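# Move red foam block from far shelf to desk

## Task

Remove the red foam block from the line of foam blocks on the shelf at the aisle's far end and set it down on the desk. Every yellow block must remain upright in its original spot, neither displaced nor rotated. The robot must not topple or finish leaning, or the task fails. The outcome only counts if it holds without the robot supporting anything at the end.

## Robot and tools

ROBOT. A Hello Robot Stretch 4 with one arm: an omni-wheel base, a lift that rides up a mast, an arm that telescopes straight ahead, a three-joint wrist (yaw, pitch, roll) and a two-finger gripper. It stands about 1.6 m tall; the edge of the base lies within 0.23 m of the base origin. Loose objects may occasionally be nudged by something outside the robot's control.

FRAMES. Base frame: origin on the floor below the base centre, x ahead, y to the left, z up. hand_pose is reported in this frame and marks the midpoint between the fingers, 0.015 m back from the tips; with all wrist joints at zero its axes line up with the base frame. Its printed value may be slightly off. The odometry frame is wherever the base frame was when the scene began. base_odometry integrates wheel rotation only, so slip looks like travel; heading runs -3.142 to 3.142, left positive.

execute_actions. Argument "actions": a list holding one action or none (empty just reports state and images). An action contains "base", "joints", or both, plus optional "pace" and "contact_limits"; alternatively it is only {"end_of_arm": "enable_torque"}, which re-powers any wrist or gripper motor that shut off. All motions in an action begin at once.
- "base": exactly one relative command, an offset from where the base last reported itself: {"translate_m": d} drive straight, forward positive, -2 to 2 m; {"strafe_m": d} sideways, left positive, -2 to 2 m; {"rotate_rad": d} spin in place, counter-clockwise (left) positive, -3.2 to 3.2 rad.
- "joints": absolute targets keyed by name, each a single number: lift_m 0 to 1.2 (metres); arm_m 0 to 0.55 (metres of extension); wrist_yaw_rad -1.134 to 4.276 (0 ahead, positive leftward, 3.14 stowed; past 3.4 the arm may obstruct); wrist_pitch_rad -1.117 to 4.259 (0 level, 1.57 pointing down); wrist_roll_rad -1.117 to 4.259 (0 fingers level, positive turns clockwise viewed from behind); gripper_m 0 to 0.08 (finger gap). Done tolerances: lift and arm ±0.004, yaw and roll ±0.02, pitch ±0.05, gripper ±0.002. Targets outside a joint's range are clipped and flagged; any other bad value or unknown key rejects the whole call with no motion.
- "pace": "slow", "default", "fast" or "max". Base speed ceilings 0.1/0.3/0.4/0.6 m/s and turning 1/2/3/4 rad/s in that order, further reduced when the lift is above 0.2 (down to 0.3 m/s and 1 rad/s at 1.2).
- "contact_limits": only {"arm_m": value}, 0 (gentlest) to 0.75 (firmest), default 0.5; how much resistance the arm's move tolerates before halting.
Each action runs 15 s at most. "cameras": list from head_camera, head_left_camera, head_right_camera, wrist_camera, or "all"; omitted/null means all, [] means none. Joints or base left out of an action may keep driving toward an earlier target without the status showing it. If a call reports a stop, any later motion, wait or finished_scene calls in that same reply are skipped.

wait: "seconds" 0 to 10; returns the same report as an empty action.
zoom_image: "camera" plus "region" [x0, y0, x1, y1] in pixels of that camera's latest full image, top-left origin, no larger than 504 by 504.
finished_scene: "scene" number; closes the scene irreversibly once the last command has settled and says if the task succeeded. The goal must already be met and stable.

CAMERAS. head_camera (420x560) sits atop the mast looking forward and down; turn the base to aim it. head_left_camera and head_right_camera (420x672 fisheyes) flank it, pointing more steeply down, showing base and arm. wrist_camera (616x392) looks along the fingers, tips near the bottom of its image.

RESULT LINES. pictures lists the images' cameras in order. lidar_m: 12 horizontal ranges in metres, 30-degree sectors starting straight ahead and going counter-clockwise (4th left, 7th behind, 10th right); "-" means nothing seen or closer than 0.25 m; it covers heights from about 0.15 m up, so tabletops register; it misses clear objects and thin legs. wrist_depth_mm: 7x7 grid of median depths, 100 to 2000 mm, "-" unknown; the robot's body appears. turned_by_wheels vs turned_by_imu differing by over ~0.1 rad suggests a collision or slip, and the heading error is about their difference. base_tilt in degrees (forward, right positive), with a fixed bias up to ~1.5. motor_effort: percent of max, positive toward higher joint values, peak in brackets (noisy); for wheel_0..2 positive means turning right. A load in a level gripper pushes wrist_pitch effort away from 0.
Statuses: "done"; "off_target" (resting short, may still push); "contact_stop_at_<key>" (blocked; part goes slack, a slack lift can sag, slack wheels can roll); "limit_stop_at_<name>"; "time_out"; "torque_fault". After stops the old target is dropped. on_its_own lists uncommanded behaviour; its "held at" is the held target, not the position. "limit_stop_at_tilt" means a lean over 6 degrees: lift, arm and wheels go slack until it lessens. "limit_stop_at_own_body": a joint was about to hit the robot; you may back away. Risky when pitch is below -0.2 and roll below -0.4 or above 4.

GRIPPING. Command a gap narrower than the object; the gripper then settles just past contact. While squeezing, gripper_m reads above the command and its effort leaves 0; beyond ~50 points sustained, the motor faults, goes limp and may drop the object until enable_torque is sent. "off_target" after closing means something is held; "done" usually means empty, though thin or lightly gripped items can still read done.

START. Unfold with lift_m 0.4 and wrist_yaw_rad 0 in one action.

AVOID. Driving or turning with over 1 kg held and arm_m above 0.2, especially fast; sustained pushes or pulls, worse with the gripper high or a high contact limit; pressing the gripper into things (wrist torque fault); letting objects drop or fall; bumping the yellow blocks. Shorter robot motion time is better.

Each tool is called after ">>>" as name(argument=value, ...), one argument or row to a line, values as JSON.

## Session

>>> execute_actions(
  actions=[],
)

Scene clock: 0.00 s.
base_odometry: x=+0.000 y=+0.000 heading=+0.000 (m, m, rad; odometry frame)
turned_by_wheels: +0.000 (rad since the last result)
turned_by_imu: +0.000 (rad since the last result)
base_tilt: forward=-1.1 right=+0.9 (deg)
lidar_m: 1.25 1.31 1.72 1.36 1.43 1.92 2.47 1.15 0.77 0.72 0.77 1.35
base_status: not commanded
joint_positions: lift_m=+0.234 arm_m=+0.002 wrist_yaw_rad=+3.176 wrist_pitch_rad=+0.021 wrist_roll_rad=+0.002 gripper_m=+0.040
joint_status: not commanded
motor_effort: lift_m=+21 arm_m=-2 wrist_yaw_rad=-1 wrist_pitch_rad=-9 wrist_roll_rad=-1 gripper_m=+0 wheel_0=+0 wheel_1=-1 wheel_2=+1 (%)
hand_pose: x=-0.0426 y=+0.0801 z=+0.4073 quat_wxyz=(-0.017, -0.011, +0.001, +1.000) (m; base frame)
wrist_depth_mm: - 138 138 - - - - / - - 137 - - - - / - 109 138 - - - - / - 130 157 - - - - / 199 1430 - - - - - / 208 1397 1430 1397 154 1366 1366 / 206 1008 - 1025 150 - 976
pictures: head_camera, head_left_camera, head_right_camera, wrist_camera
Images, in order (width x height): head_camera 420x560, head_left_camera 420x672, head_right_camera 420x672, wrist_camera 616x392.

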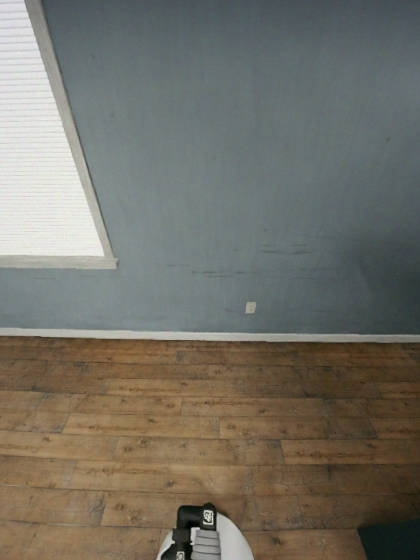

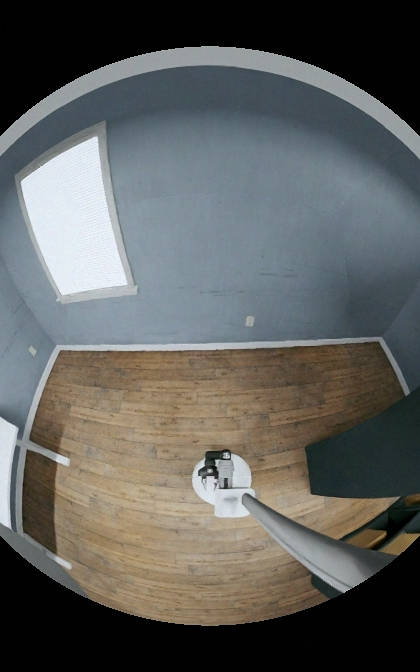

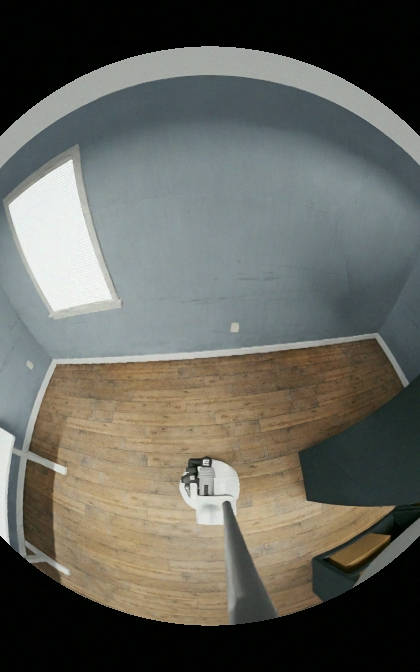

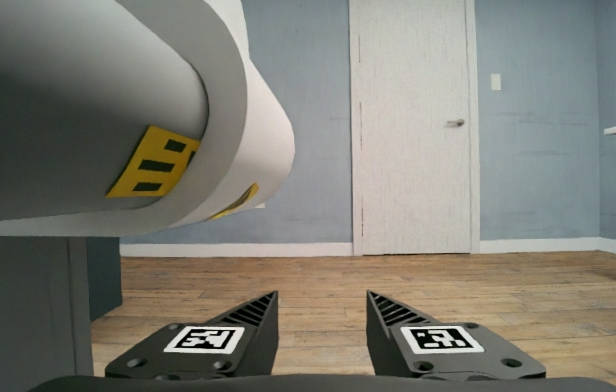

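>>> execute_actions(
  actions=[
    {"base":{"translate_m":-0.45}},
  ],
  cameras=[],
)

>>> execute_actions(
  actions=[
    {"base":{"rotate_rad":-1.55},"joints":{"lift_m":0.4,"wrist_yaw_rad":0}},
  ],
  cameras=["head_camera","wrist_camera"],
)

Scene clock: 7.27 s.
base_odometry: x=-0.450 y=+0.000 heading=-0.001 (m, m, rad; odometry frame)
turned_by_wheels: -0.001 (rad since the last result)
turned_by_imu: +0.000 (rad since the last result)
base_tilt: forward=-1.0 right=+0.9 (deg)
lidar_m: 1.71 1.74 1.45 1.34 1.37 2.11 1.99 1.16 0.89 0.76 0.76 1.82
base_status: done
joint_positions: lift_m=+0.234 arm_m=+0.002 wrist_yaw_rad=+3.176 wrist_pitch_rad=+0.021 wrist_roll_rad=+0.002 gripper_m=+0.040
joint_status: not commanded
motor_effort: lift_m=+21(21) arm_m=-1(2) wrist_yaw_rad=-1(1) wrist_pitch_rad=-8(8) wrist_roll_rad=+0(0) gripper_m=+1(1) wheel_0=-3(7) wheel_1=-3(7) wheel_2=-1(10) (%)
hand_pose: x=-0.0426 y=+0.0801 z=+0.4073 quat_wxyz=(-0.017, -0.011, +0.001, +1.000) (m; base frame)
wrist_depth_mm: - 139 138 - - - - / - - 138 - - - - / - 109 138 - - - - / - 130 156 - - - - / 199 - - - - - - / 209 1464 1464 1430 154 1366 1308 / 206 1025 - 1025 151 - 960
pictures: none
No camera images: the call's "cameras" was empty. Leave "cameras" out to get every camera's image.

Scene clock: 9.70 s.
base_odometry: x=-0.450 y=+0.000 heading=-1.550 (m, m, rad; odometry frame)
turned_by_wheels: -1.550 (rad since the last result)
turned_by_imu: -1.586 (rad since the last result)
base_tilt: forward=-1.1 right=+0.8 (deg)
lidar_m: 0.78 0.76 1.81 1.71 1.78 1.45 1.35 1.41 2.12 2.00 1.12 0.86
base_status: done
joint_positions: lift_m=+0.400 arm_m=+0.002 wrist_yaw_rad=+0.000 wrist_pitch_rad=+0.021 wrist_roll_rad=+0.002 gripper_m=+0.040
joint_status: all done
motor_effort: lift_m=+24(25) arm_m=-1(1) wrist_yaw_rad=-3(10) wrist_pitch_rad=-9(10) wrist_roll_rad=+0(0) gripper_m=+0(0) wheel_0=+2(7) wheel_1=+2(10) wheel_2=+1(8) (%)
hand_pose: x=+0.3855 y=-0.0873 z=+0.5735 quat_wxyz=(+1.000, +0.001, +0.011, +0.000) (m; base frame)
wrist_depth_mm: 525 525 1098 - 1430 820 521 / 525 525 1255 - 1499 1025 525 / 525 525 1397 - - 778 525 / 530 535 1397 - - 788 530 / 539 535 1366 - 1756 1366 530 / 535 535 931 1921 154 904 535 / 535 535 - 1366 151 - 530
pictures: head_camera, wrist_camera
Images, in order (width x height): head_camera 420x560, wrist_camera 616x392.

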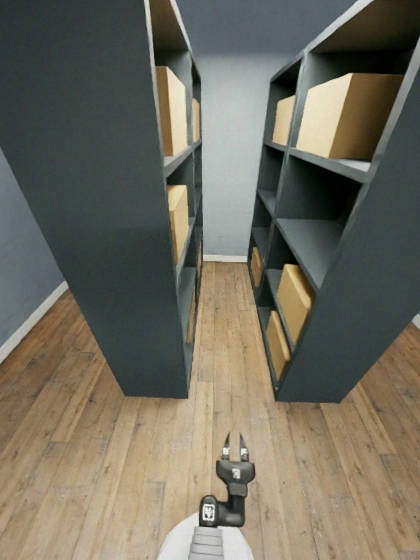

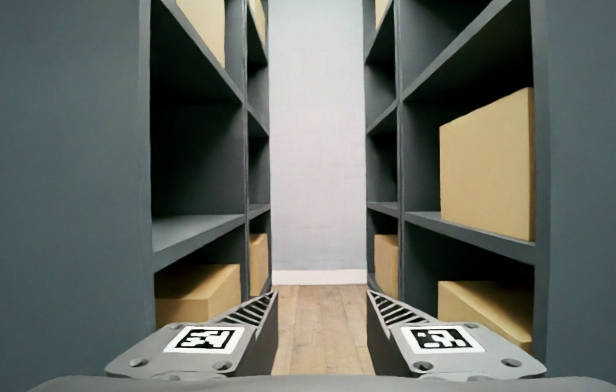

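>>> execute_actions(
  actions=[
    {"base":{"strafe_m":-0.14}},
  ],
  cameras=[],
)

>>> execute_actions(
  actions=[
    {"base":{"translate_m":1.0}},
  ],
  cameras=["head_camera","wrist_camera"],
)

Scene clock: 16.57 s.
base_odometry: x=-0.590 y=-0.003 heading=-1.550 (m, m, rad; odometry frame)
turned_by_wheels: +0.000 (rad since the last result)
turned_by_imu: -0.001 (rad since the last result)
base_tilt: forward=-1.0 right=+0.8 (deg)
lidar_m: 1.07 0.80 1.05 1.87 1.91 1.41 1.34 1.38 1.96 1.87 1.95 0.82
base_status: done
joint_positions: lift_m=+0.400 arm_m=+0.002 wrist_yaw_rad=+0.000 wrist_pitch_rad=+0.021 wrist_roll_rad=+0.002 gripper_m=+0.040
joint_status: not commanded
motor_effort: lift_m=+23(24) arm_m=-2(1) wrist_yaw_rad=-1(3) wrist_pitch_rad=-9(9) wrist_roll_rad=+0(0) gripper_m=+1(0) wheel_0=+1(9) wheel_1=+1(9) wheel_2=+1(2) (%)
hand_pose: x=+0.3855 y=-0.0874 z=+0.5735 quat_wxyz=(+1.000, +0.001, +0.011, +0.000) (m; base frame)
wrist_depth_mm: 539 820 1863 - 1366 525 521 / 539 1098 - - 1308 525 530 / 539 1397 - - 1025 530 530 / 539 1397 1921 - 1025 539 530 / 539 1205 1808 - 1397 535 535 / 539 946 1160 1863 154 539 539 / 544 960 - 1366 150 - 539
pictures: none
No camera images: the call's "cameras" was empty. Leave "cameras" out to get every camera's image.

Scene clock: 21.40 s.
base_odometry: x=-0.569 y=-1.003 heading=-1.550 (m, m, rad; odometry frame)
turned_by_wheels: +0.000 (rad since the last result)
turned_by_imu: -0.003 (rad since the last result)
base_tilt: forward=-1.1 right=+0.9 (deg)
lidar_m: 0.95 0.49 0.33 0.30 0.33 3.01 3.17 2.41 0.28 0.26 0.26 0.38
base_status: done
joint_positions: lift_m=+0.400 arm_m=+0.002 wrist_yaw_rad=+0.000 wrist_pitch_rad=+0.021 wrist_roll_rad=+0.002 gripper_m=+0.040
joint_status: not commanded
motor_effort: lift_m=+22(23) arm_m=-2(2) wrist_yaw_rad=-2(2) wrist_pitch_rad=-10(8) wrist_roll_rad=-1(0) gripper_m=+0(1) wheel_0=+2(5) wheel_1=+2(5) wheel_2=+1(11) (%)
hand_pose: x=+0.3855 y=-0.0874 z=+0.5736 quat_wxyz=(+1.000, +0.001, +0.011, +0.000) (m; base frame)
wrist_depth_mm: 707 1336 1366 1397 866 407 407 / 1042 1138 1366 1397 1160 407 404 / 1229 1308 1397 1366 1308 407 410 / 1229 1336 1397 1397 1336 410 410 / 723 1182 1366 1366 1336 410 413 / 878 946 1229 1397 154 375 285 / 891 891 - 1366 151 - 286
pictures: head_camera, wrist_camera
Images, in order (width x height): head_camera 420x560, wrist_camera 616x392.

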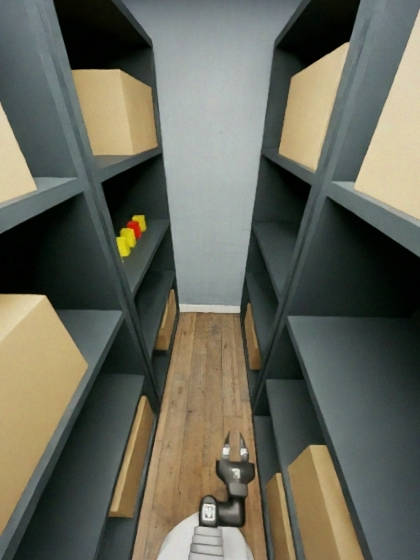

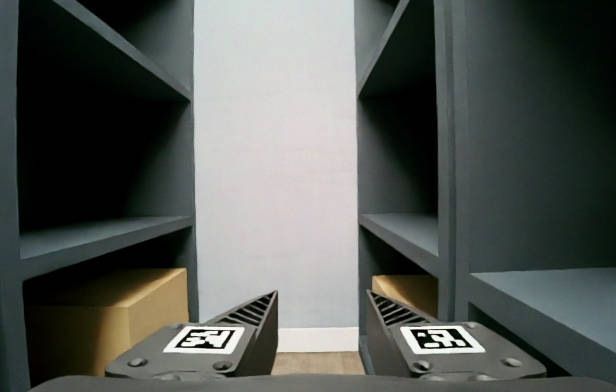

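>>> execute_actions(
  actions=[
    {"base":{"strafe_m":0.02}},
  ],
  cameras=[],
)

>>> execute_actions(
  actions=[
    {"base":{"translate_m":1.0},"joints":{"lift_m":1.03,"wrist_pitch_rad":0.4,"gripper_m":0.062}},
  ],
  cameras=["head_camera","wrist_camera"],
)

Scene clock: 28.80 s.
base_odometry: x=-0.549 y=-1.002 heading=-1.550 (m, m, rad; odometry frame)
turned_by_wheels: +0.000 (rad since the last result)
turned_by_imu: -0.001 (rad since the last result)
base_tilt: forward=-1.1 right=+0.8 (deg)
lidar_m: 1.01 0.48 0.32 0.29 0.32 3.20 2.73 2.42 0.31 0.27 0.29 0.41
base_status: done
joint_positions: lift_m=+0.400 arm_m=+0.002 wrist_yaw_rad=+0.000 wrist_pitch_rad=+0.021 wrist_roll_rad=+0.002 gripper_m=+0.040
joint_status: not commanded
motor_effort: lift_m=+23(22) arm_m=-1(2) wrist_yaw_rad=+0(1) wrist_pitch_rad=-9(11) wrist_roll_rad=-1(0) gripper_m=+0(0) wheel_0=+0(9) wheel_1=-1(8) wheel_2=+0(1) (%)
hand_pose: x=+0.3855 y=-0.0874 z=+0.5736 quat_wxyz=(+1.000, +0.001, +0.011, +0.000) (m; base frame)
wrist_depth_mm: 707 1118 1366 1366 866 402 404 / 1060 1098 1366 1366 1255 407 402 / 1182 1336 1336 1397 1336 410 404 / 1205 1308 1366 1336 1308 415 407 / 707 1205 1397 1397 1308 415 407 / 878 946 1205 1397 154 410 312 / 866 878 - 1366 151 - 413
pictures: none
No camera images: the call's "cameras" was empty. Leave "cameras" out to get every camera's image.

Scene clock: 33.63 s.
base_odometry: x=-0.528 y=-2.002 heading=-1.549 (m, m, rad; odometry frame)
turned_by_wheels: +0.000 (rad since the last result)
turned_by_imu: -0.004 (rad since the last result)
base_tilt: forward=-1.1 right=+0.9 (deg)
lidar_m: 0.61 0.49 0.37 0.32 0.33 0.48 1.20 0.40 0.25 0.25 0.25 0.34
base_status: done
joint_positions: lift_m=+1.030 arm_m=+0.002 wrist_yaw_rad=+0.000 wrist_pitch_rad=+0.402 wrist_roll_rad=+0.002 gripper_m=+0.062
joint_status: all done
motor_effort: lift_m=+23(23) arm_m=-2(1) wrist_yaw_rad=+0(1) wrist_pitch_rad=-9(7) wrist_roll_rad=+0(1) gripper_m=+2(1) wheel_0=+2(7) wheel_1=+2(5) wheel_2=+0(9) (%)
hand_pose: x=+0.3686 y=-0.0874 z=+1.1248 quat_wxyz=(+0.980, +0.001, +0.200, +0.000) (m; base frame)
wrist_depth_mm: 342 345 345 345 349 310 301 / 362 362 364 366 364 325 317 / 384 387 389 387 387 347 338 / 413 410 410 413 415 366 362 / 439 439 442 442 445 387 389 / 469 466 162 477 462 357 345 / 512 - 134 512 496 - -
pictures: head_camera, wrist_camera
Images, in order (width x height): head_camera 420x560, wrist_camera 616x392.

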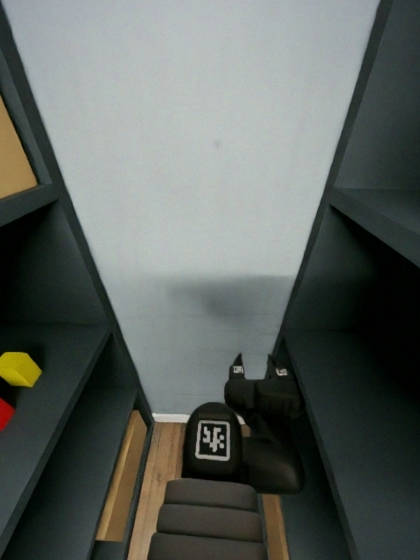

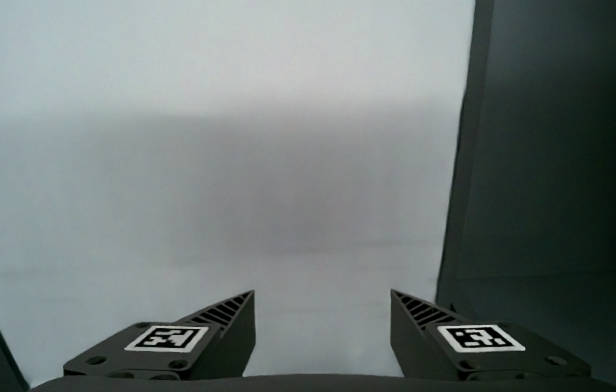

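>>> execute_actions(
  actions=[
    {"base":{"strafe_m":0.03}},
  ],
  cameras=[],
)

>>> execute_actions(
  actions=[
    {"base":{"rotate_rad":1.57},"pace":"slow"},
  ],
  cameras=[],
)

>>> execute_actions(
  actions=[
    {"base":{"strafe_m":-0.2}},
  ],
  cameras=["head_camera","wrist_camera"],
)

Scene clock: 40.40 s.
base_odometry: x=-0.498 y=-2.001 heading=-1.549 (m, m, rad; odometry frame)
turned_by_wheels: +0.000 (rad since the last result)
turned_by_imu: -0.001 (rad since the last result)
base_tilt: forward=-1.0 right=+0.8 (deg)
lidar_m: 0.60 0.45 0.33 0.30 0.30 0.44 1.09 0.42 0.28 0.27 0.27 0.37
base_status: done
joint_positions: lift_m=+1.030 arm_m=+0.002 wrist_yaw_rad=+0.000 wrist_pitch_rad=+0.402 wrist_roll_rad=+0.002 gripper_m=+0.062
joint_status: not commanded
motor_effort: lift_m=+23(23) arm_m=-2(1) wrist_yaw_rad=-2(2) wrist_pitch_rad=-8(9) wrist_roll_rad=-1(1) gripper_m=+3(3) wheel_0=+1(8) wheel_1=-1(10) wheel_2=+0(1) (%)
hand_pose: x=+0.3686 y=-0.0874 z=+1.1248 quat_wxyz=(+0.980, +0.001, +0.200, +0.000) (m; base frame)
wrist_depth_mm: 342 345 345 345 347 342 301 / 359 364 366 368 366 359 317 / 384 389 387 387 387 379 336 / 407 407 410 413 413 392 359 / 439 442 439 439 442 397 387 / 473 466 162 473 459 370 347 / 504 - 134 508 500 - -
pictures: none
No camera images: the call's "cameras" was empty. Leave "cameras" out to get every camera's image.

Scene clock: 43.27 s.
base_odometry: x=-0.498 y=-2.001 heading=+0.020 (m, m, rad; odometry frame)
turned_by_wheels: +1.569 (rad since the last result)
turned_by_imu: +1.605 (rad since the last result)
base_tilt: forward=-1.1 right=+0.9 (deg)
lidar_m: 0.28 0.32 0.42 1.08 0.43 0.29 0.27 0.30 0.41 0.61 0.48 0.32
base_status: done
joint_positions: lift_m=+1.030 arm_m=+0.002 wrist_yaw_rad=+0.000 wrist_pitch_rad=+0.402 wrist_roll_rad=+0.002 gripper_m=+0.062
joint_status: not commanded
motor_effort: lift_m=+23(23) arm_m=-2(1) wrist_yaw_rad=-2(1) wrist_pitch_rad=-7(7) wrist_roll_rad=+0(1) gripper_m=+4(4) wheel_0=-1(6) wheel_1=-2(6) wheel_2=-3(6) (%)
hand_pose: x=+0.3686 y=-0.0874 z=+1.1248 quat_wxyz=(+0.980, +0.001, +0.200, +0.000) (m; base frame)
wrist_depth_mm: 473 477 484 484 480 484 480 / 496 508 512 508 517 504 512 / 504 539 544 539 544 544 544 / 496 574 569 564 569 554 564 / 449 469 466 455 433 445 439 / 368 256 161 347 247 290 249 / 312 - 134 301 262 - -
pictures: none
No camera images: the call's "cameras" was empty. Leave "cameras" out to get every camera's image.

Scene clock: 45.20 s.
base_odometry: x=-0.494 y=-2.201 heading=+0.020 (m, m, rad; odometry frame)
turned_by_wheels: +0.000 (rad since the last result)
turned_by_imu: -0.001 (rad since the last result)
base_tilt: forward=-1.0 right=+0.8 (deg)
lidar_m: 0.31 0.33 0.44 1.12 0.40 0.28 0.25 0.28 0.39 0.39 0.40 0.32
base_status: done
joint_positions: lift_m=+1.030 arm_m=+0.002 wrist_yaw_rad=+0.000 wrist_pitch_rad=+0.402 wrist_roll_rad=+0.002 gripper_m=+0.062
joint_status: not commanded
motor_effort: lift_m=+23(23) arm_m=-1(2) wrist_yaw_rad=+0(1) wrist_pitch_rad=-9(8) wrist_roll_rad=+0(1) gripper_m=+2(2) wheel_0=+0(9) wheel_1=-1(9) wheel_2=-1(3) (%)
hand_pose: x=+0.3686 y=-0.0874 z=+1.1248 quat_wxyz=(+0.980, +0.001, +0.200, +0.000) (m; base frame)
wrist_depth_mm: 480 492 492 484 492 488 389 / 512 512 517 517 512 512 394 / 539 544 549 544 554 539 399 / 574 580 574 574 574 530 404 / 473 445 466 462 436 449 394 / 301 256 161 334 250 349 347 / 287 - 134 298 272 - -
pictures: head_camera, wrist_camera
Images, in order (width x height): head_camera 420x560, wrist_camera 616x392.

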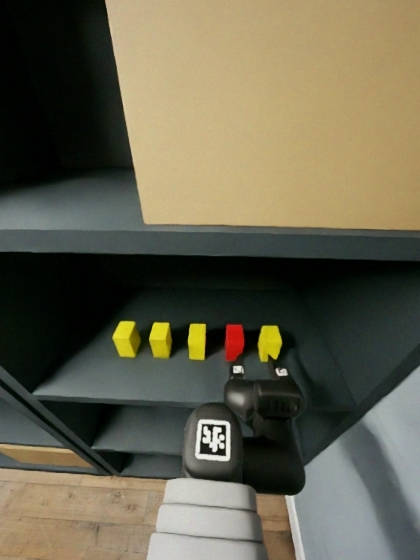

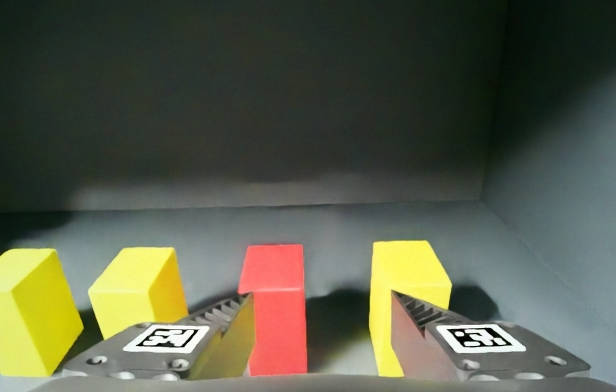

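>>> execute_actions(
  actions=[
    {"base":{"strafe_m":0.031},"joints":{"lift_m":0.937}},
  ],
  cameras=["wrist_camera"],
)

Scene clock: 50.63 s.
base_odometry: x=-0.494 y=-2.170 heading=+0.020 (m, m, rad; odometry frame)
turned_by_wheels: +0.000 (rad since the last result)
turned_by_imu: -0.001 (rad since the last result)
base_tilt: forward=-1.0 right=+0.9 (deg)
lidar_m: 0.30 0.31 0.45 1.13 0.43 0.28 0.26 0.30 0.40 0.43 0.41 0.32
base_status: done
joint_positions: lift_m=+0.937 arm_m=+0.002 wrist_yaw_rad=+0.000 wrist_pitch_rad=+0.402 wrist_roll_rad=+0.002 gripper_m=+0.062
joint_status: all done
motor_effort: lift_m=+17(22) arm_m=-2(1) wrist_yaw_rad=+0(2) wrist_pitch_rad=-7(8) wrist_roll_rad=-1(1) gripper_m=+3(3) wheel_0=+1(8) wheel_1=+0(9) wheel_2=+0(1) (%)
hand_pose: x=+0.3686 y=-0.0874 z=+1.0323 quat_wxyz=(+0.980, +0.001, +0.200, +0.000) (m; base frame)
wrist_depth_mm: 484 484 488 488 492 484 430 / 508 508 512 517 517 512 442 / 530 530 549 500 530 473 445 / 265 220 368 222 359 222 370 / 260 239 277 237 274 241 274 / 229 231 162 228 216 222 217 / 195 - 134 196 179 - -
pictures: wrist_camera
Images, in order (width x height): wrist_camera 616x392.

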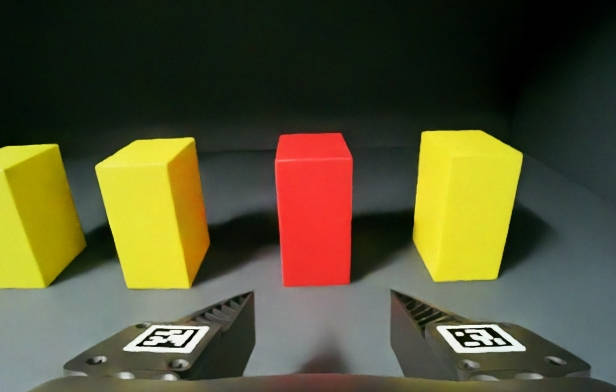

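>>> execute_actions(
  actions=[
    {"joints":{"arm_m":0.05,"lift_m":0.945},"pace":"slow"},
  ],
  cameras=["wrist_camera"],
)

Scene clock: 54.73 s.
base_odometry: x=-0.494 y=-2.170 heading=+0.020 (m, m, rad; odometry frame)
turned_by_wheels: +0.000 (rad since the last result)
turned_by_imu: -0.001 (rad since the last result)
base_tilt: forward=-1.1 right=+0.8 (deg)
lidar_m: 0.30 0.33 0.46 1.14 0.42 0.27 0.26 0.29 0.38 0.43 0.45 0.35
base_status: not commanded
joint_positions: lift_m=+0.945 arm_m=+0.049 wrist_yaw_rad=+0.000 wrist_pitch_rad=+0.402 wrist_roll_rad=+0.002 gripper_m=+0.062
joint_status: all done
motor_effort: lift_m=+24(24) arm_m=+5(3) wrist_yaw_rad=-1(1) wrist_pitch_rad=-9(7) wrist_roll_rad=+0(1) gripper_m=+2(2) wheel_0=+1(1) wheel_1=+0(0) wheel_2=+0(0) (%)
hand_pose: x=+0.4157 y=-0.0874 z=+1.0397 quat_wxyz=(+0.980, +0.001, +0.200, +0.000) (m; base frame)
wrist_depth_mm: 442 445 445 442 442 442 430 / 469 469 469 469 469 473 439 / 492 504 496 496 500 496 439 / 427 201 415 180 402 187 185 / 239 185 304 182 281 186 259 / 230 196 162 196 226 195 218 / 203 - 134 203 187 - -
pictures: wrist_camera
Images, in order (width x height): wrist_camera 616x392.

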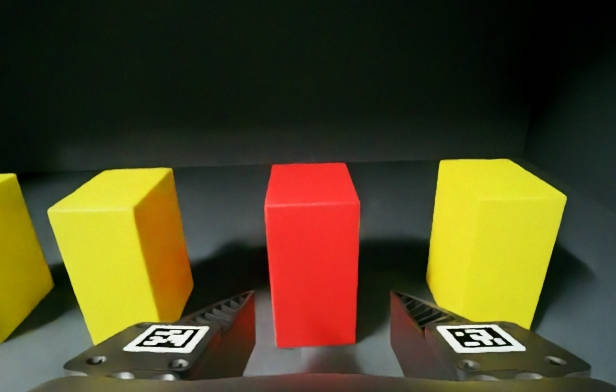

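>>> execute_actions(
  actions=[
    {"base":{"strafe_m":0.006},"pace":"slow"},
  ],
  cameras=["wrist_camera"],
)

>>> execute_actions(
  actions=[
    {"joints":{"arm_m":0.093},"pace":"slow"},
  ],
  cameras=["wrist_camera"],
)

>>> execute_actions(
  actions=[
    {"joints":{"gripper_m":0.03}},
  ],
  cameras=[],
)

>>> execute_actions(
  actions=[
    {"joints":{"lift_m":1.065}},
  ],
  cameras=[],
)

>>> execute_actions(
  actions=[
    {"joints":{"arm_m":0.003}},
  ],
  cameras=[],
)

>>> execute_actions(
  actions=[
    {"base":{"rotate_rad":1.53},"pace":"slow"},
  ],
  cameras=[],
)

>>> execute_actions(
  actions=[
    {"base":{"translate_m":0.4}},
  ],
  cameras=["head_camera"],
)

Scene clock: 67.30 s.
base_odometry: x=-0.494 y=-2.164 heading=+0.020 (m, m, rad; odometry frame)
turned_by_wheels: +0.000 (rad since the last result)
turned_by_imu: -0.001 (rad since the last result)
base_tilt: forward=-1.1 right=+0.9 (deg)
lidar_m: 0.31 0.33 0.44 1.14 0.41 0.30 0.27 0.29 0.39 0.43 0.47 0.31
base_status: done
joint_positions: lift_m=+0.945 arm_m=+0.049 wrist_yaw_rad=+0.000 wrist_pitch_rad=+0.402 wrist_roll_rad=+0.002 gripper_m=+0.062
joint_status: not commanded
motor_effort: lift_m=+24(24) arm_m=+4(5) wrist_yaw_rad=+0(3) wrist_pitch_rad=-8(8) wrist_roll_rad=-1(1) gripper_m=+2(1) wheel_0=-3(6) wheel_1=+4(7) wheel_2=+0(1) (%)
hand_pose: x=+0.4157 y=-0.0874 z=+1.0397 quat_wxyz=(+0.980, +0.001, +0.200, +0.000) (m; base frame)
wrist_depth_mm: 442 445 445 445 445 445 433 / 466 473 469 469 473 469 442 / 496 496 496 500 504 488 445 / 427 188 410 181 397 195 175 / 242 184 287 182 281 188 185 / 231 195 161 198 199 196 209 / 204 - 134 203 187 - -
pictures: wrist_camera
Images, in order (width x height): wrist_camera 616x392.

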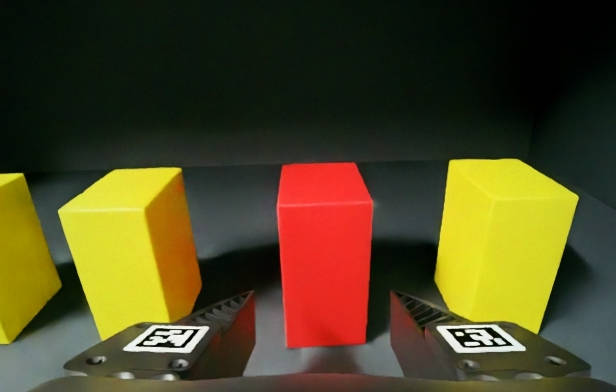

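Scene clock: 68.90 s.
base_odometry: x=-0.494 y=-2.164 heading=+0.020 (m, m, rad; odometry frame)
turned_by_wheels: +0.000 (rad since the last result)
turned_by_imu: +0.000 (rad since the last result)
base_tilt: forward=-1.0 right=+0.9 (deg)
lidar_m: 0.31 0.32 0.44 1.13 0.39 0.26 0.26 0.29 0.37 0.43 0.45 0.31
base_status: not commanded
joint_positions: lift_m=+0.945 arm_m=+0.092 wrist_yaw_rad=+0.000 wrist_pitch_rad=+0.402 wrist_roll_rad=+0.002 gripper_m=+0.062
joint_status: all done
motor_effort: lift_m=+24(24) arm_m=+5(3) wrist_yaw_rad=-2(1) wrist_pitch_rad=-9(8) wrist_roll_rad=-1(1) gripper_m=+3(3) wheel_0=-2(3) wheel_1=+4(4) wheel_2=+0(0) (%)
hand_pose: x=+0.4587 y=-0.0874 z=+1.0397 quat_wxyz=(+0.980, +0.001, +0.200, +0.000) (m; base frame)
wrist_depth_mm: 404 404 404 404 404 404 404 / 424 424 427 430 430 430 424 / 452 455 455 455 455 455 439 / 430 387 410 180 397 368 183 / 136 162 304 135 270 178 136 / 142 150 161 142 144 165 144 / 152 - 134 151 152 - -
pictures: wrist_camera
Images, in order (width x height): wrist_camera 616x392.

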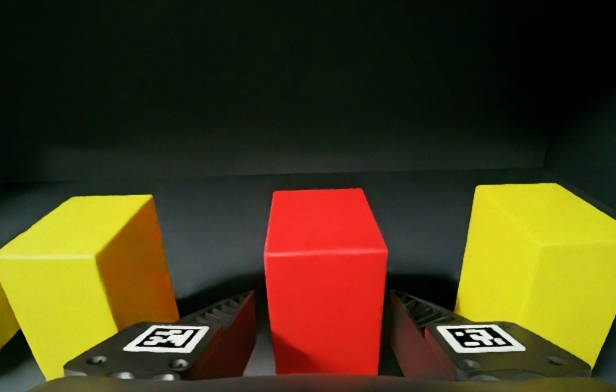

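Scene clock: 69.83 s.
base_odometry: x=-0.494 y=-2.164 heading=+0.020 (m, m, rad; odometry frame)
turned_by_wheels: +0.000 (rad since the last result)
turned_by_imu: +0.000 (rad since the last result)
base_tilt: forward=-1.0 right=+0.9 (deg)
lidar_m: 0.30 0.32 0.47 1.14 0.43 0.27 0.26 0.29 0.36 0.44 0.45 0.33
base_status: not commanded
joint_positions: lift_m=+0.945 arm_m=+0.092 wrist_yaw_rad=+0.000 wrist_pitch_rad=+0.402 wrist_roll_rad=+0.002 gripper_m=+0.043
joint_status: gripper_m off_target (ended at +0.043, target +0.030)
on_its_own: gripper_m is held at +0.037, not at your +0.030, by its contact guard: the fingers met something
motor_effort: lift_m=+23(24) arm_m=+6(6) wrist_yaw_rad=-1(1) wrist_pitch_rad=-9(7) wrist_roll_rad=+0(1) gripper_m=-39(38) wheel_0=-3(2) wheel_1=+4(4) wheel_2=+0(0) (%)
hand_pose: x=+0.4587 y=-0.0874 z=+1.0397 quat_wxyz=(+0.980, +0.001, +0.200, +0.000) (m; base frame)
wrist_depth_mm: 399 404 407 404 407 407 404 / 424 427 430 427 427 430 424 / 455 455 455 455 455 459 439 / 424 389 410 179 402 370 183 / 136 162 303 135 279 178 136 / 142 158 230 142 142 165 144 / 155 - - 151 131 - -
pictures: none
No camera images: the call's "cameras" was empty. Leave "cameras" out to get every camera's image.

Scene clock: 71.37 s.
base_odometry: x=-0.494 y=-2.164 heading=+0.020 (m, m, rad; odometry frame)
turned_by_wheels: +0.000 (rad since the last result)
turned_by_imu: +0.000 (rad since the last result)
base_tilt: forward=-1.0 right=+0.9 (deg)
lidar_m: 0.32 0.33 0.46 1.11 0.40 0.29 0.25 0.27 0.40 0.45 0.46 0.32
base_status: not commanded
joint_positions: lift_m=+1.065 arm_m=+0.092 wrist_yaw_rad=+0.000 wrist_pitch_rad=+0.402 wrist_roll_rad=+0.002 gripper_m=+0.043
joint_status: all done
on_its_own: gripper_m is held at +0.037, not at your +0.030, by its contact guard: the fingers met something
motor_effort: lift_m=+23(23) arm_m=+5(5) wrist_yaw_rad=-2(1) wrist_pitch_rad=-10(9) wrist_roll_rad=-1(1) gripper_m=-36(37) wheel_0=-2(2) wheel_1=+4(4) wheel_2=+0(0) (%)
hand_pose: x=+0.4587 y=-0.0874 z=+1.1597 quat_wxyz=(+0.980, +0.001, +0.200, +0.000) (m; base frame)
wrist_depth_mm: 402 404 407 407 410 404 407 / 427 427 427 427 427 433 424 / 455 455 455 459 455 459 442 / 484 488 480 180 484 488 445 / 504 496 508 136 484 504 442 / 418 415 399 142 142 399 399 / 347 - - 151 131 - 338
pictures: none
No camera images: the call's "cameras" was empty. Leave "cameras" out to get every camera's image.

Scene clock: 72.60 s.
base_odometry: x=-0.494 y=-2.164 heading=+0.020 (m, m, rad; odometry frame)
turned_by_wheels: +0.000 (rad since the last result)
turned_by_imu: +0.000 (rad since the last result)
base_tilt: forward=-1.0 right=+0.9 (deg)
lidar_m: 0.30 0.32 0.45 1.12 0.42 0.30 0.26 0.30 0.36 0.43 0.46 0.31
base_status: not commanded
joint_positions: lift_m=+1.065 arm_m=+0.004 wrist_yaw_rad=+0.000 wrist_pitch_rad=+0.402 wrist_roll_rad=+0.002 gripper_m=+0.043
joint_status: all done
on_its_own: gripper_m is held at +0.037, not at your +0.030, by its contact guard: the fingers met something
motor_effort: lift_m=+23(23) arm_m=-6(10) wrist_yaw_rad=-2(2) wrist_pitch_rad=-10(8) wrist_roll_rad=-1(1) gripper_m=-37(37) wheel_0=-2(3) wheel_1=+4(4) wheel_2=+0(0) (%)
hand_pose: x=+0.3705 y=-0.0874 z=+1.1597 quat_wxyz=(+0.980, +0.001, +0.200, +0.000) (m; base frame)
wrist_depth_mm: 480 488 492 484 484 488 442 / 512 512 508 512 512 512 449 / 539 544 549 544 535 544 449 / 574 574 580 180 574 580 455 / 539 539 525 136 492 504 445 / 285 387 273 142 142 301 394 / 276 - - 151 131 - 336
pictures: none
No camera images: the call's "cameras" was empty. Leave "cameras" out to get every camera's image.

Scene clock: 75.40 s.
base_odometry: x=-0.494 y=-2.164 heading=+1.549 (m, m, rad; odometry frame)
turned_by_wheels: +1.529 (rad since the last result)
turned_by_imu: +1.564 (rad since the last result)
base_tilt: forward=-1.1 right=+0.9 (deg)
lidar_m: 1.00 0.44 0.29 0.25 0.27 0.35 0.42 0.45 0.34 0.29 0.32 0.43
base_status: done
joint_positions: lift_m=+1.065 arm_m=+0.004 wrist_yaw_rad=+0.000 wrist_pitch_rad=+0.402 wrist_roll_rad=+0.002 gripper_m=+0.043
joint_status: not commanded
on_its_own: gripper_m is held at +0.037, not at your +0.030, by its contact guard: the fingers met something
motor_effort: lift_m=+23(23) arm_m=-5(5) wrist_yaw_rad=-1(2) wrist_pitch_rad=-9(8) wrist_roll_rad=+0(0) gripper_m=-38(38) wheel_0=-4(6) wheel_1=-3(6) wheel_2=-1(6) (%)
hand_pose: x=+0.3705 y=-0.0874 z=+1.1597 quat_wxyz=(+0.980, +0.001, +0.200, +0.000) (m; base frame)
wrist_depth_mm: 976 1008 - - 1008 1025 891 / 1060 1042 - - 866 500 492 / 1060 1078 - - 878 535 517 / 750 1078 - 180 820 564 312 / 591 917 - 136 1255 517 312 / 750 842 1205 142 142 439 324 / 820 - - 151 131 - -
pictures: none
No camera images: the call's "cameras" was empty. Leave "cameras" out to get every camera's image.

Scene clock: 78.23 s.
base_odometry: x=-0.486 y=-1.764 heading=+1.550 (m, m, rad; odometry frame)
turned_by_wheels: +0.000 (rad since the last result)
turned_by_imu: -0.001 (rad since the last result)
base_tilt: forward=-1.0 right=+0.8 (deg)
lidar_m: 0.93 0.50 0.31 0.29 0.29 0.43 0.85 0.45 0.31 0.27 0.29 0.39
base_status: done
joint_positions: lift_m=+1.065 arm_m=+0.004 wrist_yaw_rad=+0.000 wrist_pitch_rad=+0.402 wrist_roll_rad=+0.002 gripper_m=+0.043
joint_status: not commanded
on_its_own: gripper_m is held at +0.037, not at your +0.030, by its contact guard: the fingers met something
motor_effort: lift_m=+23(24) arm_m=-5(5) wrist_yaw_rad=-1(1) wrist_pitch_rad=-9(8) wrist_roll_rad=+0(1) gripper_m=-37(37) wheel_0=+1(5) wheel_1=+2(7) wheel_2=-1(10) (%)
hand_pose: x=+0.3705 y=-0.0874 z=+1.1597 quat_wxyz=(+0.980, +0.001, +0.200, +0.000) (m; base frame)
wrist_depth_mm: 634 - - - 668 661 654 / 668 - - - 715 397 294 / 699 - - - 750 404 291 / 741 - - 179 741 410 296 / 788 - - 136 809 421 298 / 707 891 1863 142 142 389 304 / 609 - - 152 131 - -
pictures: head_camera
Images, in order (width x height): head_camera 420x560.

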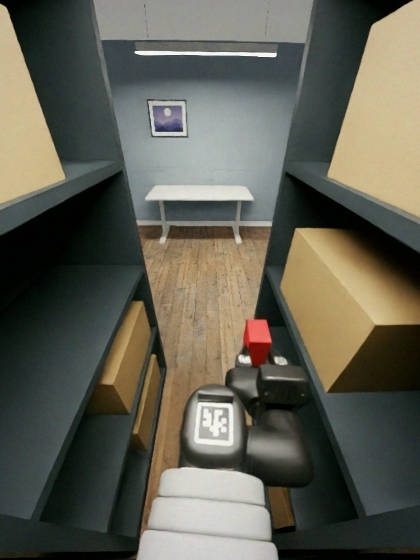

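>>> execute_actions(
  actions=[
    {"base":{"rotate_rad":0.06}},
  ],
  cameras=[],
)

>>> execute_actions(
  actions=[
    {"base":{"translate_m":0.6}},
  ],
  cameras=[],
)

>>> execute_actions(
  actions=[
    {"base":{"translate_m":1.9},"joints":{"lift_m":0.9}},
  ],
  cameras=["head_camera"],
)

Scene clock: 85.13 s.
base_odometry: x=-0.486 y=-1.764 heading=+1.609 (m, m, rad; odometry frame)
turned_by_wheels: +0.059 (rad since the last result)
turned_by_imu: +0.060 (rad since the last result)
base_tilt: forward=-1.1 right=+0.8 (deg)
lidar_m: 3.09 0.45 0.31 0.29 0.29 0.42 0.84 0.42 0.31 0.26 0.30 0.39
base_status: done
joint_positions: lift_m=+1.065 arm_m=+0.004 wrist_yaw_rad=+0.000 wrist_pitch_rad=+0.402 wrist_roll_rad=+0.002 gripper_m=+0.043
joint_status: not commanded
on_its_own: gripper_m is held at +0.037, not at your +0.030, by its contact guard: the fingers met something
motor_effort: lift_m=+24(23) arm_m=-5(5) wrist_yaw_rad=-3(1) wrist_pitch_rad=-9(8) wrist_roll_rad=+0(0) gripper_m=-37(37) wheel_0=-2(5) wheel_1=-3(5) wheel_2=-2(6) (%)
hand_pose: x=+0.3705 y=-0.0874 z=+1.1597 quat_wxyz=(+0.980, +0.001, +0.200, +0.000) (m; base frame)
wrist_depth_mm: 661 - - - - 627 634 / 683 - - - - 480 334 / 741 - - - - 484 338 / 741 798 - 179 - 496 342 / 564 842 - 136 842 492 340 / 676 788 1756 142 142 427 342 / 591 - - 151 131 - 329
pictures: none
No camera images: the call's "cameras" was empty. Leave "cameras" out to get every camera's image.

Scene clock: 88.63 s.
base_odometry: x=-0.509 y=-1.165 heading=+1.609 (m, m, rad; odometry frame)
turned_by_wheels: +0.000 (rad since the last result)
turned_by_imu: -0.002 (rad since the last result)
base_tilt: forward=-1.0 right=+0.8 (deg)
lidar_m: 2.51 0.47 0.32 0.29 0.33 0.45 1.21 0.43 0.29 0.26 0.28 0.37
base_status: done
joint_positions: lift_m=+1.065 arm_m=+0.004 wrist_yaw_rad=+0.000 wrist_pitch_rad=+0.402 wrist_roll_rad=+0.002 gripper_m=+0.043
joint_status: not commanded
on_its_own: gripper_m is held at +0.037, not at your +0.030, by its contact guard: the fingers met something
motor_effort: lift_m=+23(23) arm_m=-5(5) wrist_yaw_rad=-1(2) wrist_pitch_rad=-9(8) wrist_roll_rad=+0(1) gripper_m=-37(37) wheel_0=+2(7) wheel_1=+1(6) wheel_2=-1(10) (%)
hand_pose: x=+0.3705 y=-0.0874 z=+1.1597 quat_wxyz=(+0.980, +0.001, +0.200, +0.000) (m; base frame)
wrist_depth_mm: - - - - - - - / - - - - - - - / - - - - - - - / - - - 179 - - - / - - - 136 - - - / 1863 1863 1808 142 142 1708 1756 / 1537 - - 151 131 - 1537
pictures: none
No camera images: the call's "cameras" was empty. Leave "cameras" out to get every camera's image.

Scene clock: 96.43 s.
base_odometry: x=-0.582 y=+0.734 heading=+1.610 (m, m, rad; odometry frame)
turned_by_wheels: +0.000 (rad since the last result)
turned_by_imu: -0.006 (rad since the last result)
base_tilt: forward=-1.0 right=+0.8 (deg)
lidar_m: 0.59 0.63 0.86 1.87 1.98 1.55 1.52 1.55 1.93 1.78 1.87 0.63
base_status: done
joint_positions: lift_m=+0.900 arm_m=+0.004 wrist_yaw_rad=+0.000 wrist_pitch_rad=+0.403 wrist_roll_rad=+0.002 gripper_m=+0.043
joint_status: all done
on_its_own: gripper_m is held at +0.037, not at your +0.030, by its contact guard: the fingers met something
motor_effort: lift_m=+18(22) arm_m=-5(5) wrist_yaw_rad=-1(1) wrist_pitch_rad=-8(11) wrist_roll_rad=+0(0) gripper_m=-39(38) wheel_0=+2(8) wheel_1=+2(6) wheel_2=+1(9) (%)
hand_pose: x=+0.3705 y=-0.0874 z=+0.9951 quat_wxyz=(+0.980, +0.001, +0.200, +0.000) (m; base frame)
wrist_depth_mm: 1025 1025 1042 1060 1025 1008 1025 / 1098 1078 1098 1118 1078 1078 1098 / 1160 1160 1138 1160 1182 1138 1160 / 1025 991 991 179 960 946 1205 / 741 732 723 136 676 699 691 / 580 580 549 143 142 559 544 / 500 - - 151 131 - 488
pictures: head_camera
Images, in order (width x height): head_camera 420x560.

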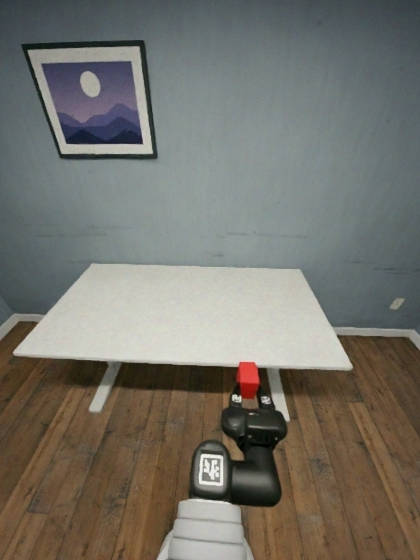

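>>> execute_actions(
  actions=[
    {"joints":{"arm_m":0.4,"lift_m":0.7}},
  ],
  cameras=[],
)

Scene clock: 105.27 s.
base_odometry: x=-0.582 y=+0.734 heading=+1.610 (m, m, rad; odometry frame)
turned_by_wheels: +0.000 (rad since the last result)
turned_by_imu: -0.001 (rad since the last result)
base_tilt: forward=-1.0 right=+0.8 (deg)
lidar_m: 0.60 0.62 0.86 1.90 1.99 1.57 1.52 1.57 1.92 1.77 1.87 0.63
base_status: not commanded
joint_positions: lift_m=+0.700 arm_m=+0.399 wrist_yaw_rad=+0.000 wrist_pitch_rad=+0.403 wrist_roll_rad=+0.002 gripper_m=+0.043
joint_status: all done
on_its_own: gripper_m is held at +0.037, not at your +0.030, by its contact guard: the fingers met something
motor_effort: lift_m=+18(18) arm_m=+5(6) wrist_yaw_rad=-2(3) wrist_pitch_rad=-11(10) wrist_roll_rad=-1(0) gripper_m=-38(38) wheel_0=+2(2) wheel_1=+2(2) wheel_2=+1(1) (%)
hand_pose: x=+0.7657 y=-0.0874 z=+0.7951 quat_wxyz=(+0.980, +0.001, +0.200, +0.000) (m; base frame)
wrist_depth_mm: 683 683 691 676 676 683 683 / 723 732 723 723 715 715 723 / 750 759 759 707 691 691 683 / 488 480 473 179 459 445 445 / 353 349 347 136 324 336 329 / 277 276 265 142 142 265 263 / 229 - - 151 131 - -
pictures: none
No camera images: the call's "cameras" was empty. Leave "cameras" out to get every camera's image.

>>> execute_actions(
  actions=[
    {"joints":{"lift_m":0.678},"pace":"slow"},
  ],
  cameras=[],
)

>>> execute_actions(
  actions=[
    {"joints":{"gripper_m":0.07}},
  ],
  cameras=[],
)

>>> execute_actions(
  actions=[
    {"joints":{"arm_m":0.25}},
  ],
  cameras=["wrist_camera"],
)

>>> finished_scene(
  scene=2,
)

Scene clock: 112.47 s.
base_odometry: x=-0.582 y=+0.734 heading=+1.610 (m, m, rad; odometry frame)
turned_by_wheels: +0.000 (rad since the last result)
turned_by_imu: -0.001 (rad since the last result)
base_tilt: forward=-1.1 right=+0.8 (deg)
lidar_m: 0.60 0.63 0.83 1.87 1.98 1.56 1.51 1.52 1.91 1.79 1.88 0.64
base_status: not commanded
joint_positions: lift_m=+0.678 arm_m=+0.399 wrist_yaw_rad=+0.000 wrist_pitch_rad=+0.403 wrist_roll_rad=+0.002 gripper_m=+0.043
joint_status: all done
on_its_own: gripper_m is held at +0.037, not at your +0.030, by its contact guard: the fingers met something
motor_effort: lift_m=+17(16) arm_m=+5(4) wrist_yaw_rad=-3(2) wrist_pitch_rad=-10(10) wrist_roll_rad=-1(1) gripper_m=-37(38) wheel_0=+2(2) wheel_1=+2(2) wheel_2=+1(1) (%)
hand_pose: x=+0.7657 y=-0.0874 z=+0.7731 quat_wxyz=(+0.980, +0.001, +0.200, +0.000) (m; base frame)
wrist_depth_mm: 676 699 691 691 683 683 668 / 723 732 723 732 715 723 715 / 707 676 647 634 615 609 603 / 430 424 418 179 402 399 392 / 314 309 306 136 285 294 289 / 243 243 234 142 142 235 229 / 203 - - 151 131 - -
pictures: none
No camera images: the call's "cameras" was empty. Leave "cameras" out to get every camera's image.

Scene clock: 113.40 s.
base_odometry: x=-0.582 y=+0.734 heading=+1.610 (m, m, rad; odometry frame)
turned_by_wheels: +0.000 (rad since the last result)
turned_by_imu: +0.000 (rad since the last result)
base_tilt: forward=-1.0 right=+0.9 (deg)
lidar_m: 0.59 0.61 0.83 1.90 2.01 1.57 1.51 1.53 1.90 1.79 1.85 0.62
base_status: not commanded
joint_positions: lift_m=+0.678 arm_m=+0.399 wrist_yaw_rad=+0.000 wrist_pitch_rad=+0.403 wrist_roll_rad=+0.002 gripper_m=+0.070
joint_status: all done
motor_effort: lift_m=+17(17) arm_m=+4(5) wrist_yaw_rad=+0(1) wrist_pitch_rad=-10(9) wrist_roll_rad=-1(1) gripper_m=+2(38) wheel_0=+2(2) wheel_1=+2(2) wheel_2=+1(1) (%)
hand_pose: x=+0.7657 y=-0.0874 z=+0.7731 quat_wxyz=(+0.980, +0.001, +0.200, +0.000) (m; base frame)
wrist_depth_mm: 683 683 691 676 683 676 668 / 715 723 723 723 715 715 715 / 699 668 647 634 621 603 603 / 430 427 418 187 404 399 389 / 314 309 307 138 285 296 290 / 243 245 165 141 147 234 231 / 206 - 140 150 150 - -
pictures: none
No camera images: the call's "cameras" was empty. Leave "cameras" out to get every camera's image.

Scene clock: 114.90 s.
base_odometry: x=-0.582 y=+0.734 heading=+1.610 (m, m, rad; odometry frame)
turned_by_wheels: +0.000 (rad since the last result)
turned_by_imu: +0.000 (rad since the last result)
base_tilt: forward=-1.1 right=+0.8 (deg)
lidar_m: 0.58 0.62 0.83 1.87 1.99 1.57 1.51 1.56 1.91 1.78 1.85 0.65
base_status: not commanded
joint_positions: lift_m=+0.678 arm_m=+0.251 wrist_yaw_rad=+0.000 wrist_pitch_rad=+0.403 wrist_roll_rad=+0.002 gripper_m=+0.070
joint_status: all done
motor_effort: lift_m=+17(17) arm_m=-5(8) wrist_yaw_rad=+0(3) wrist_pitch_rad=-10(11) wrist_roll_rad=+0(1) gripper_m=+2(2) wheel_0=+2(2) wheel_1=+2(2) wheel_2=+1(1) (%)
hand_pose: x=+0.6174 y=-0.0874 z=+0.7731 quat_wxyz=(+0.980, +0.001, +0.200, +0.000) (m; base frame)
wrist_depth_mm: 809 809 809 831 809 809 820 / 866 866 854 866 866 854 854 / 715 676 661 521 615 609 603 / 436 427 418 287 404 397 397 / 314 312 309 294 301 298 293 / 244 245 166 242 231 235 232 / 208 - 140 208 194 - -
pictures: wrist_camera
Images, in order (width x height): wrist_camera 616x392.

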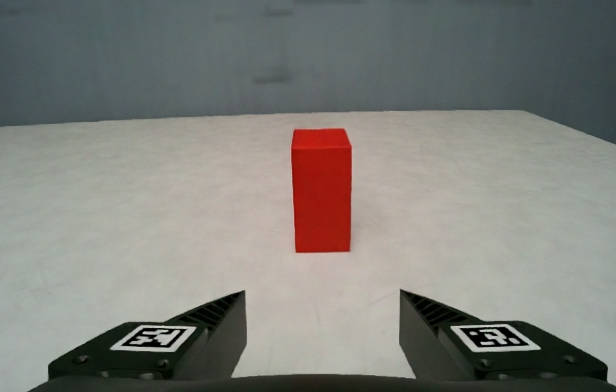

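The scene is finished: the task was done.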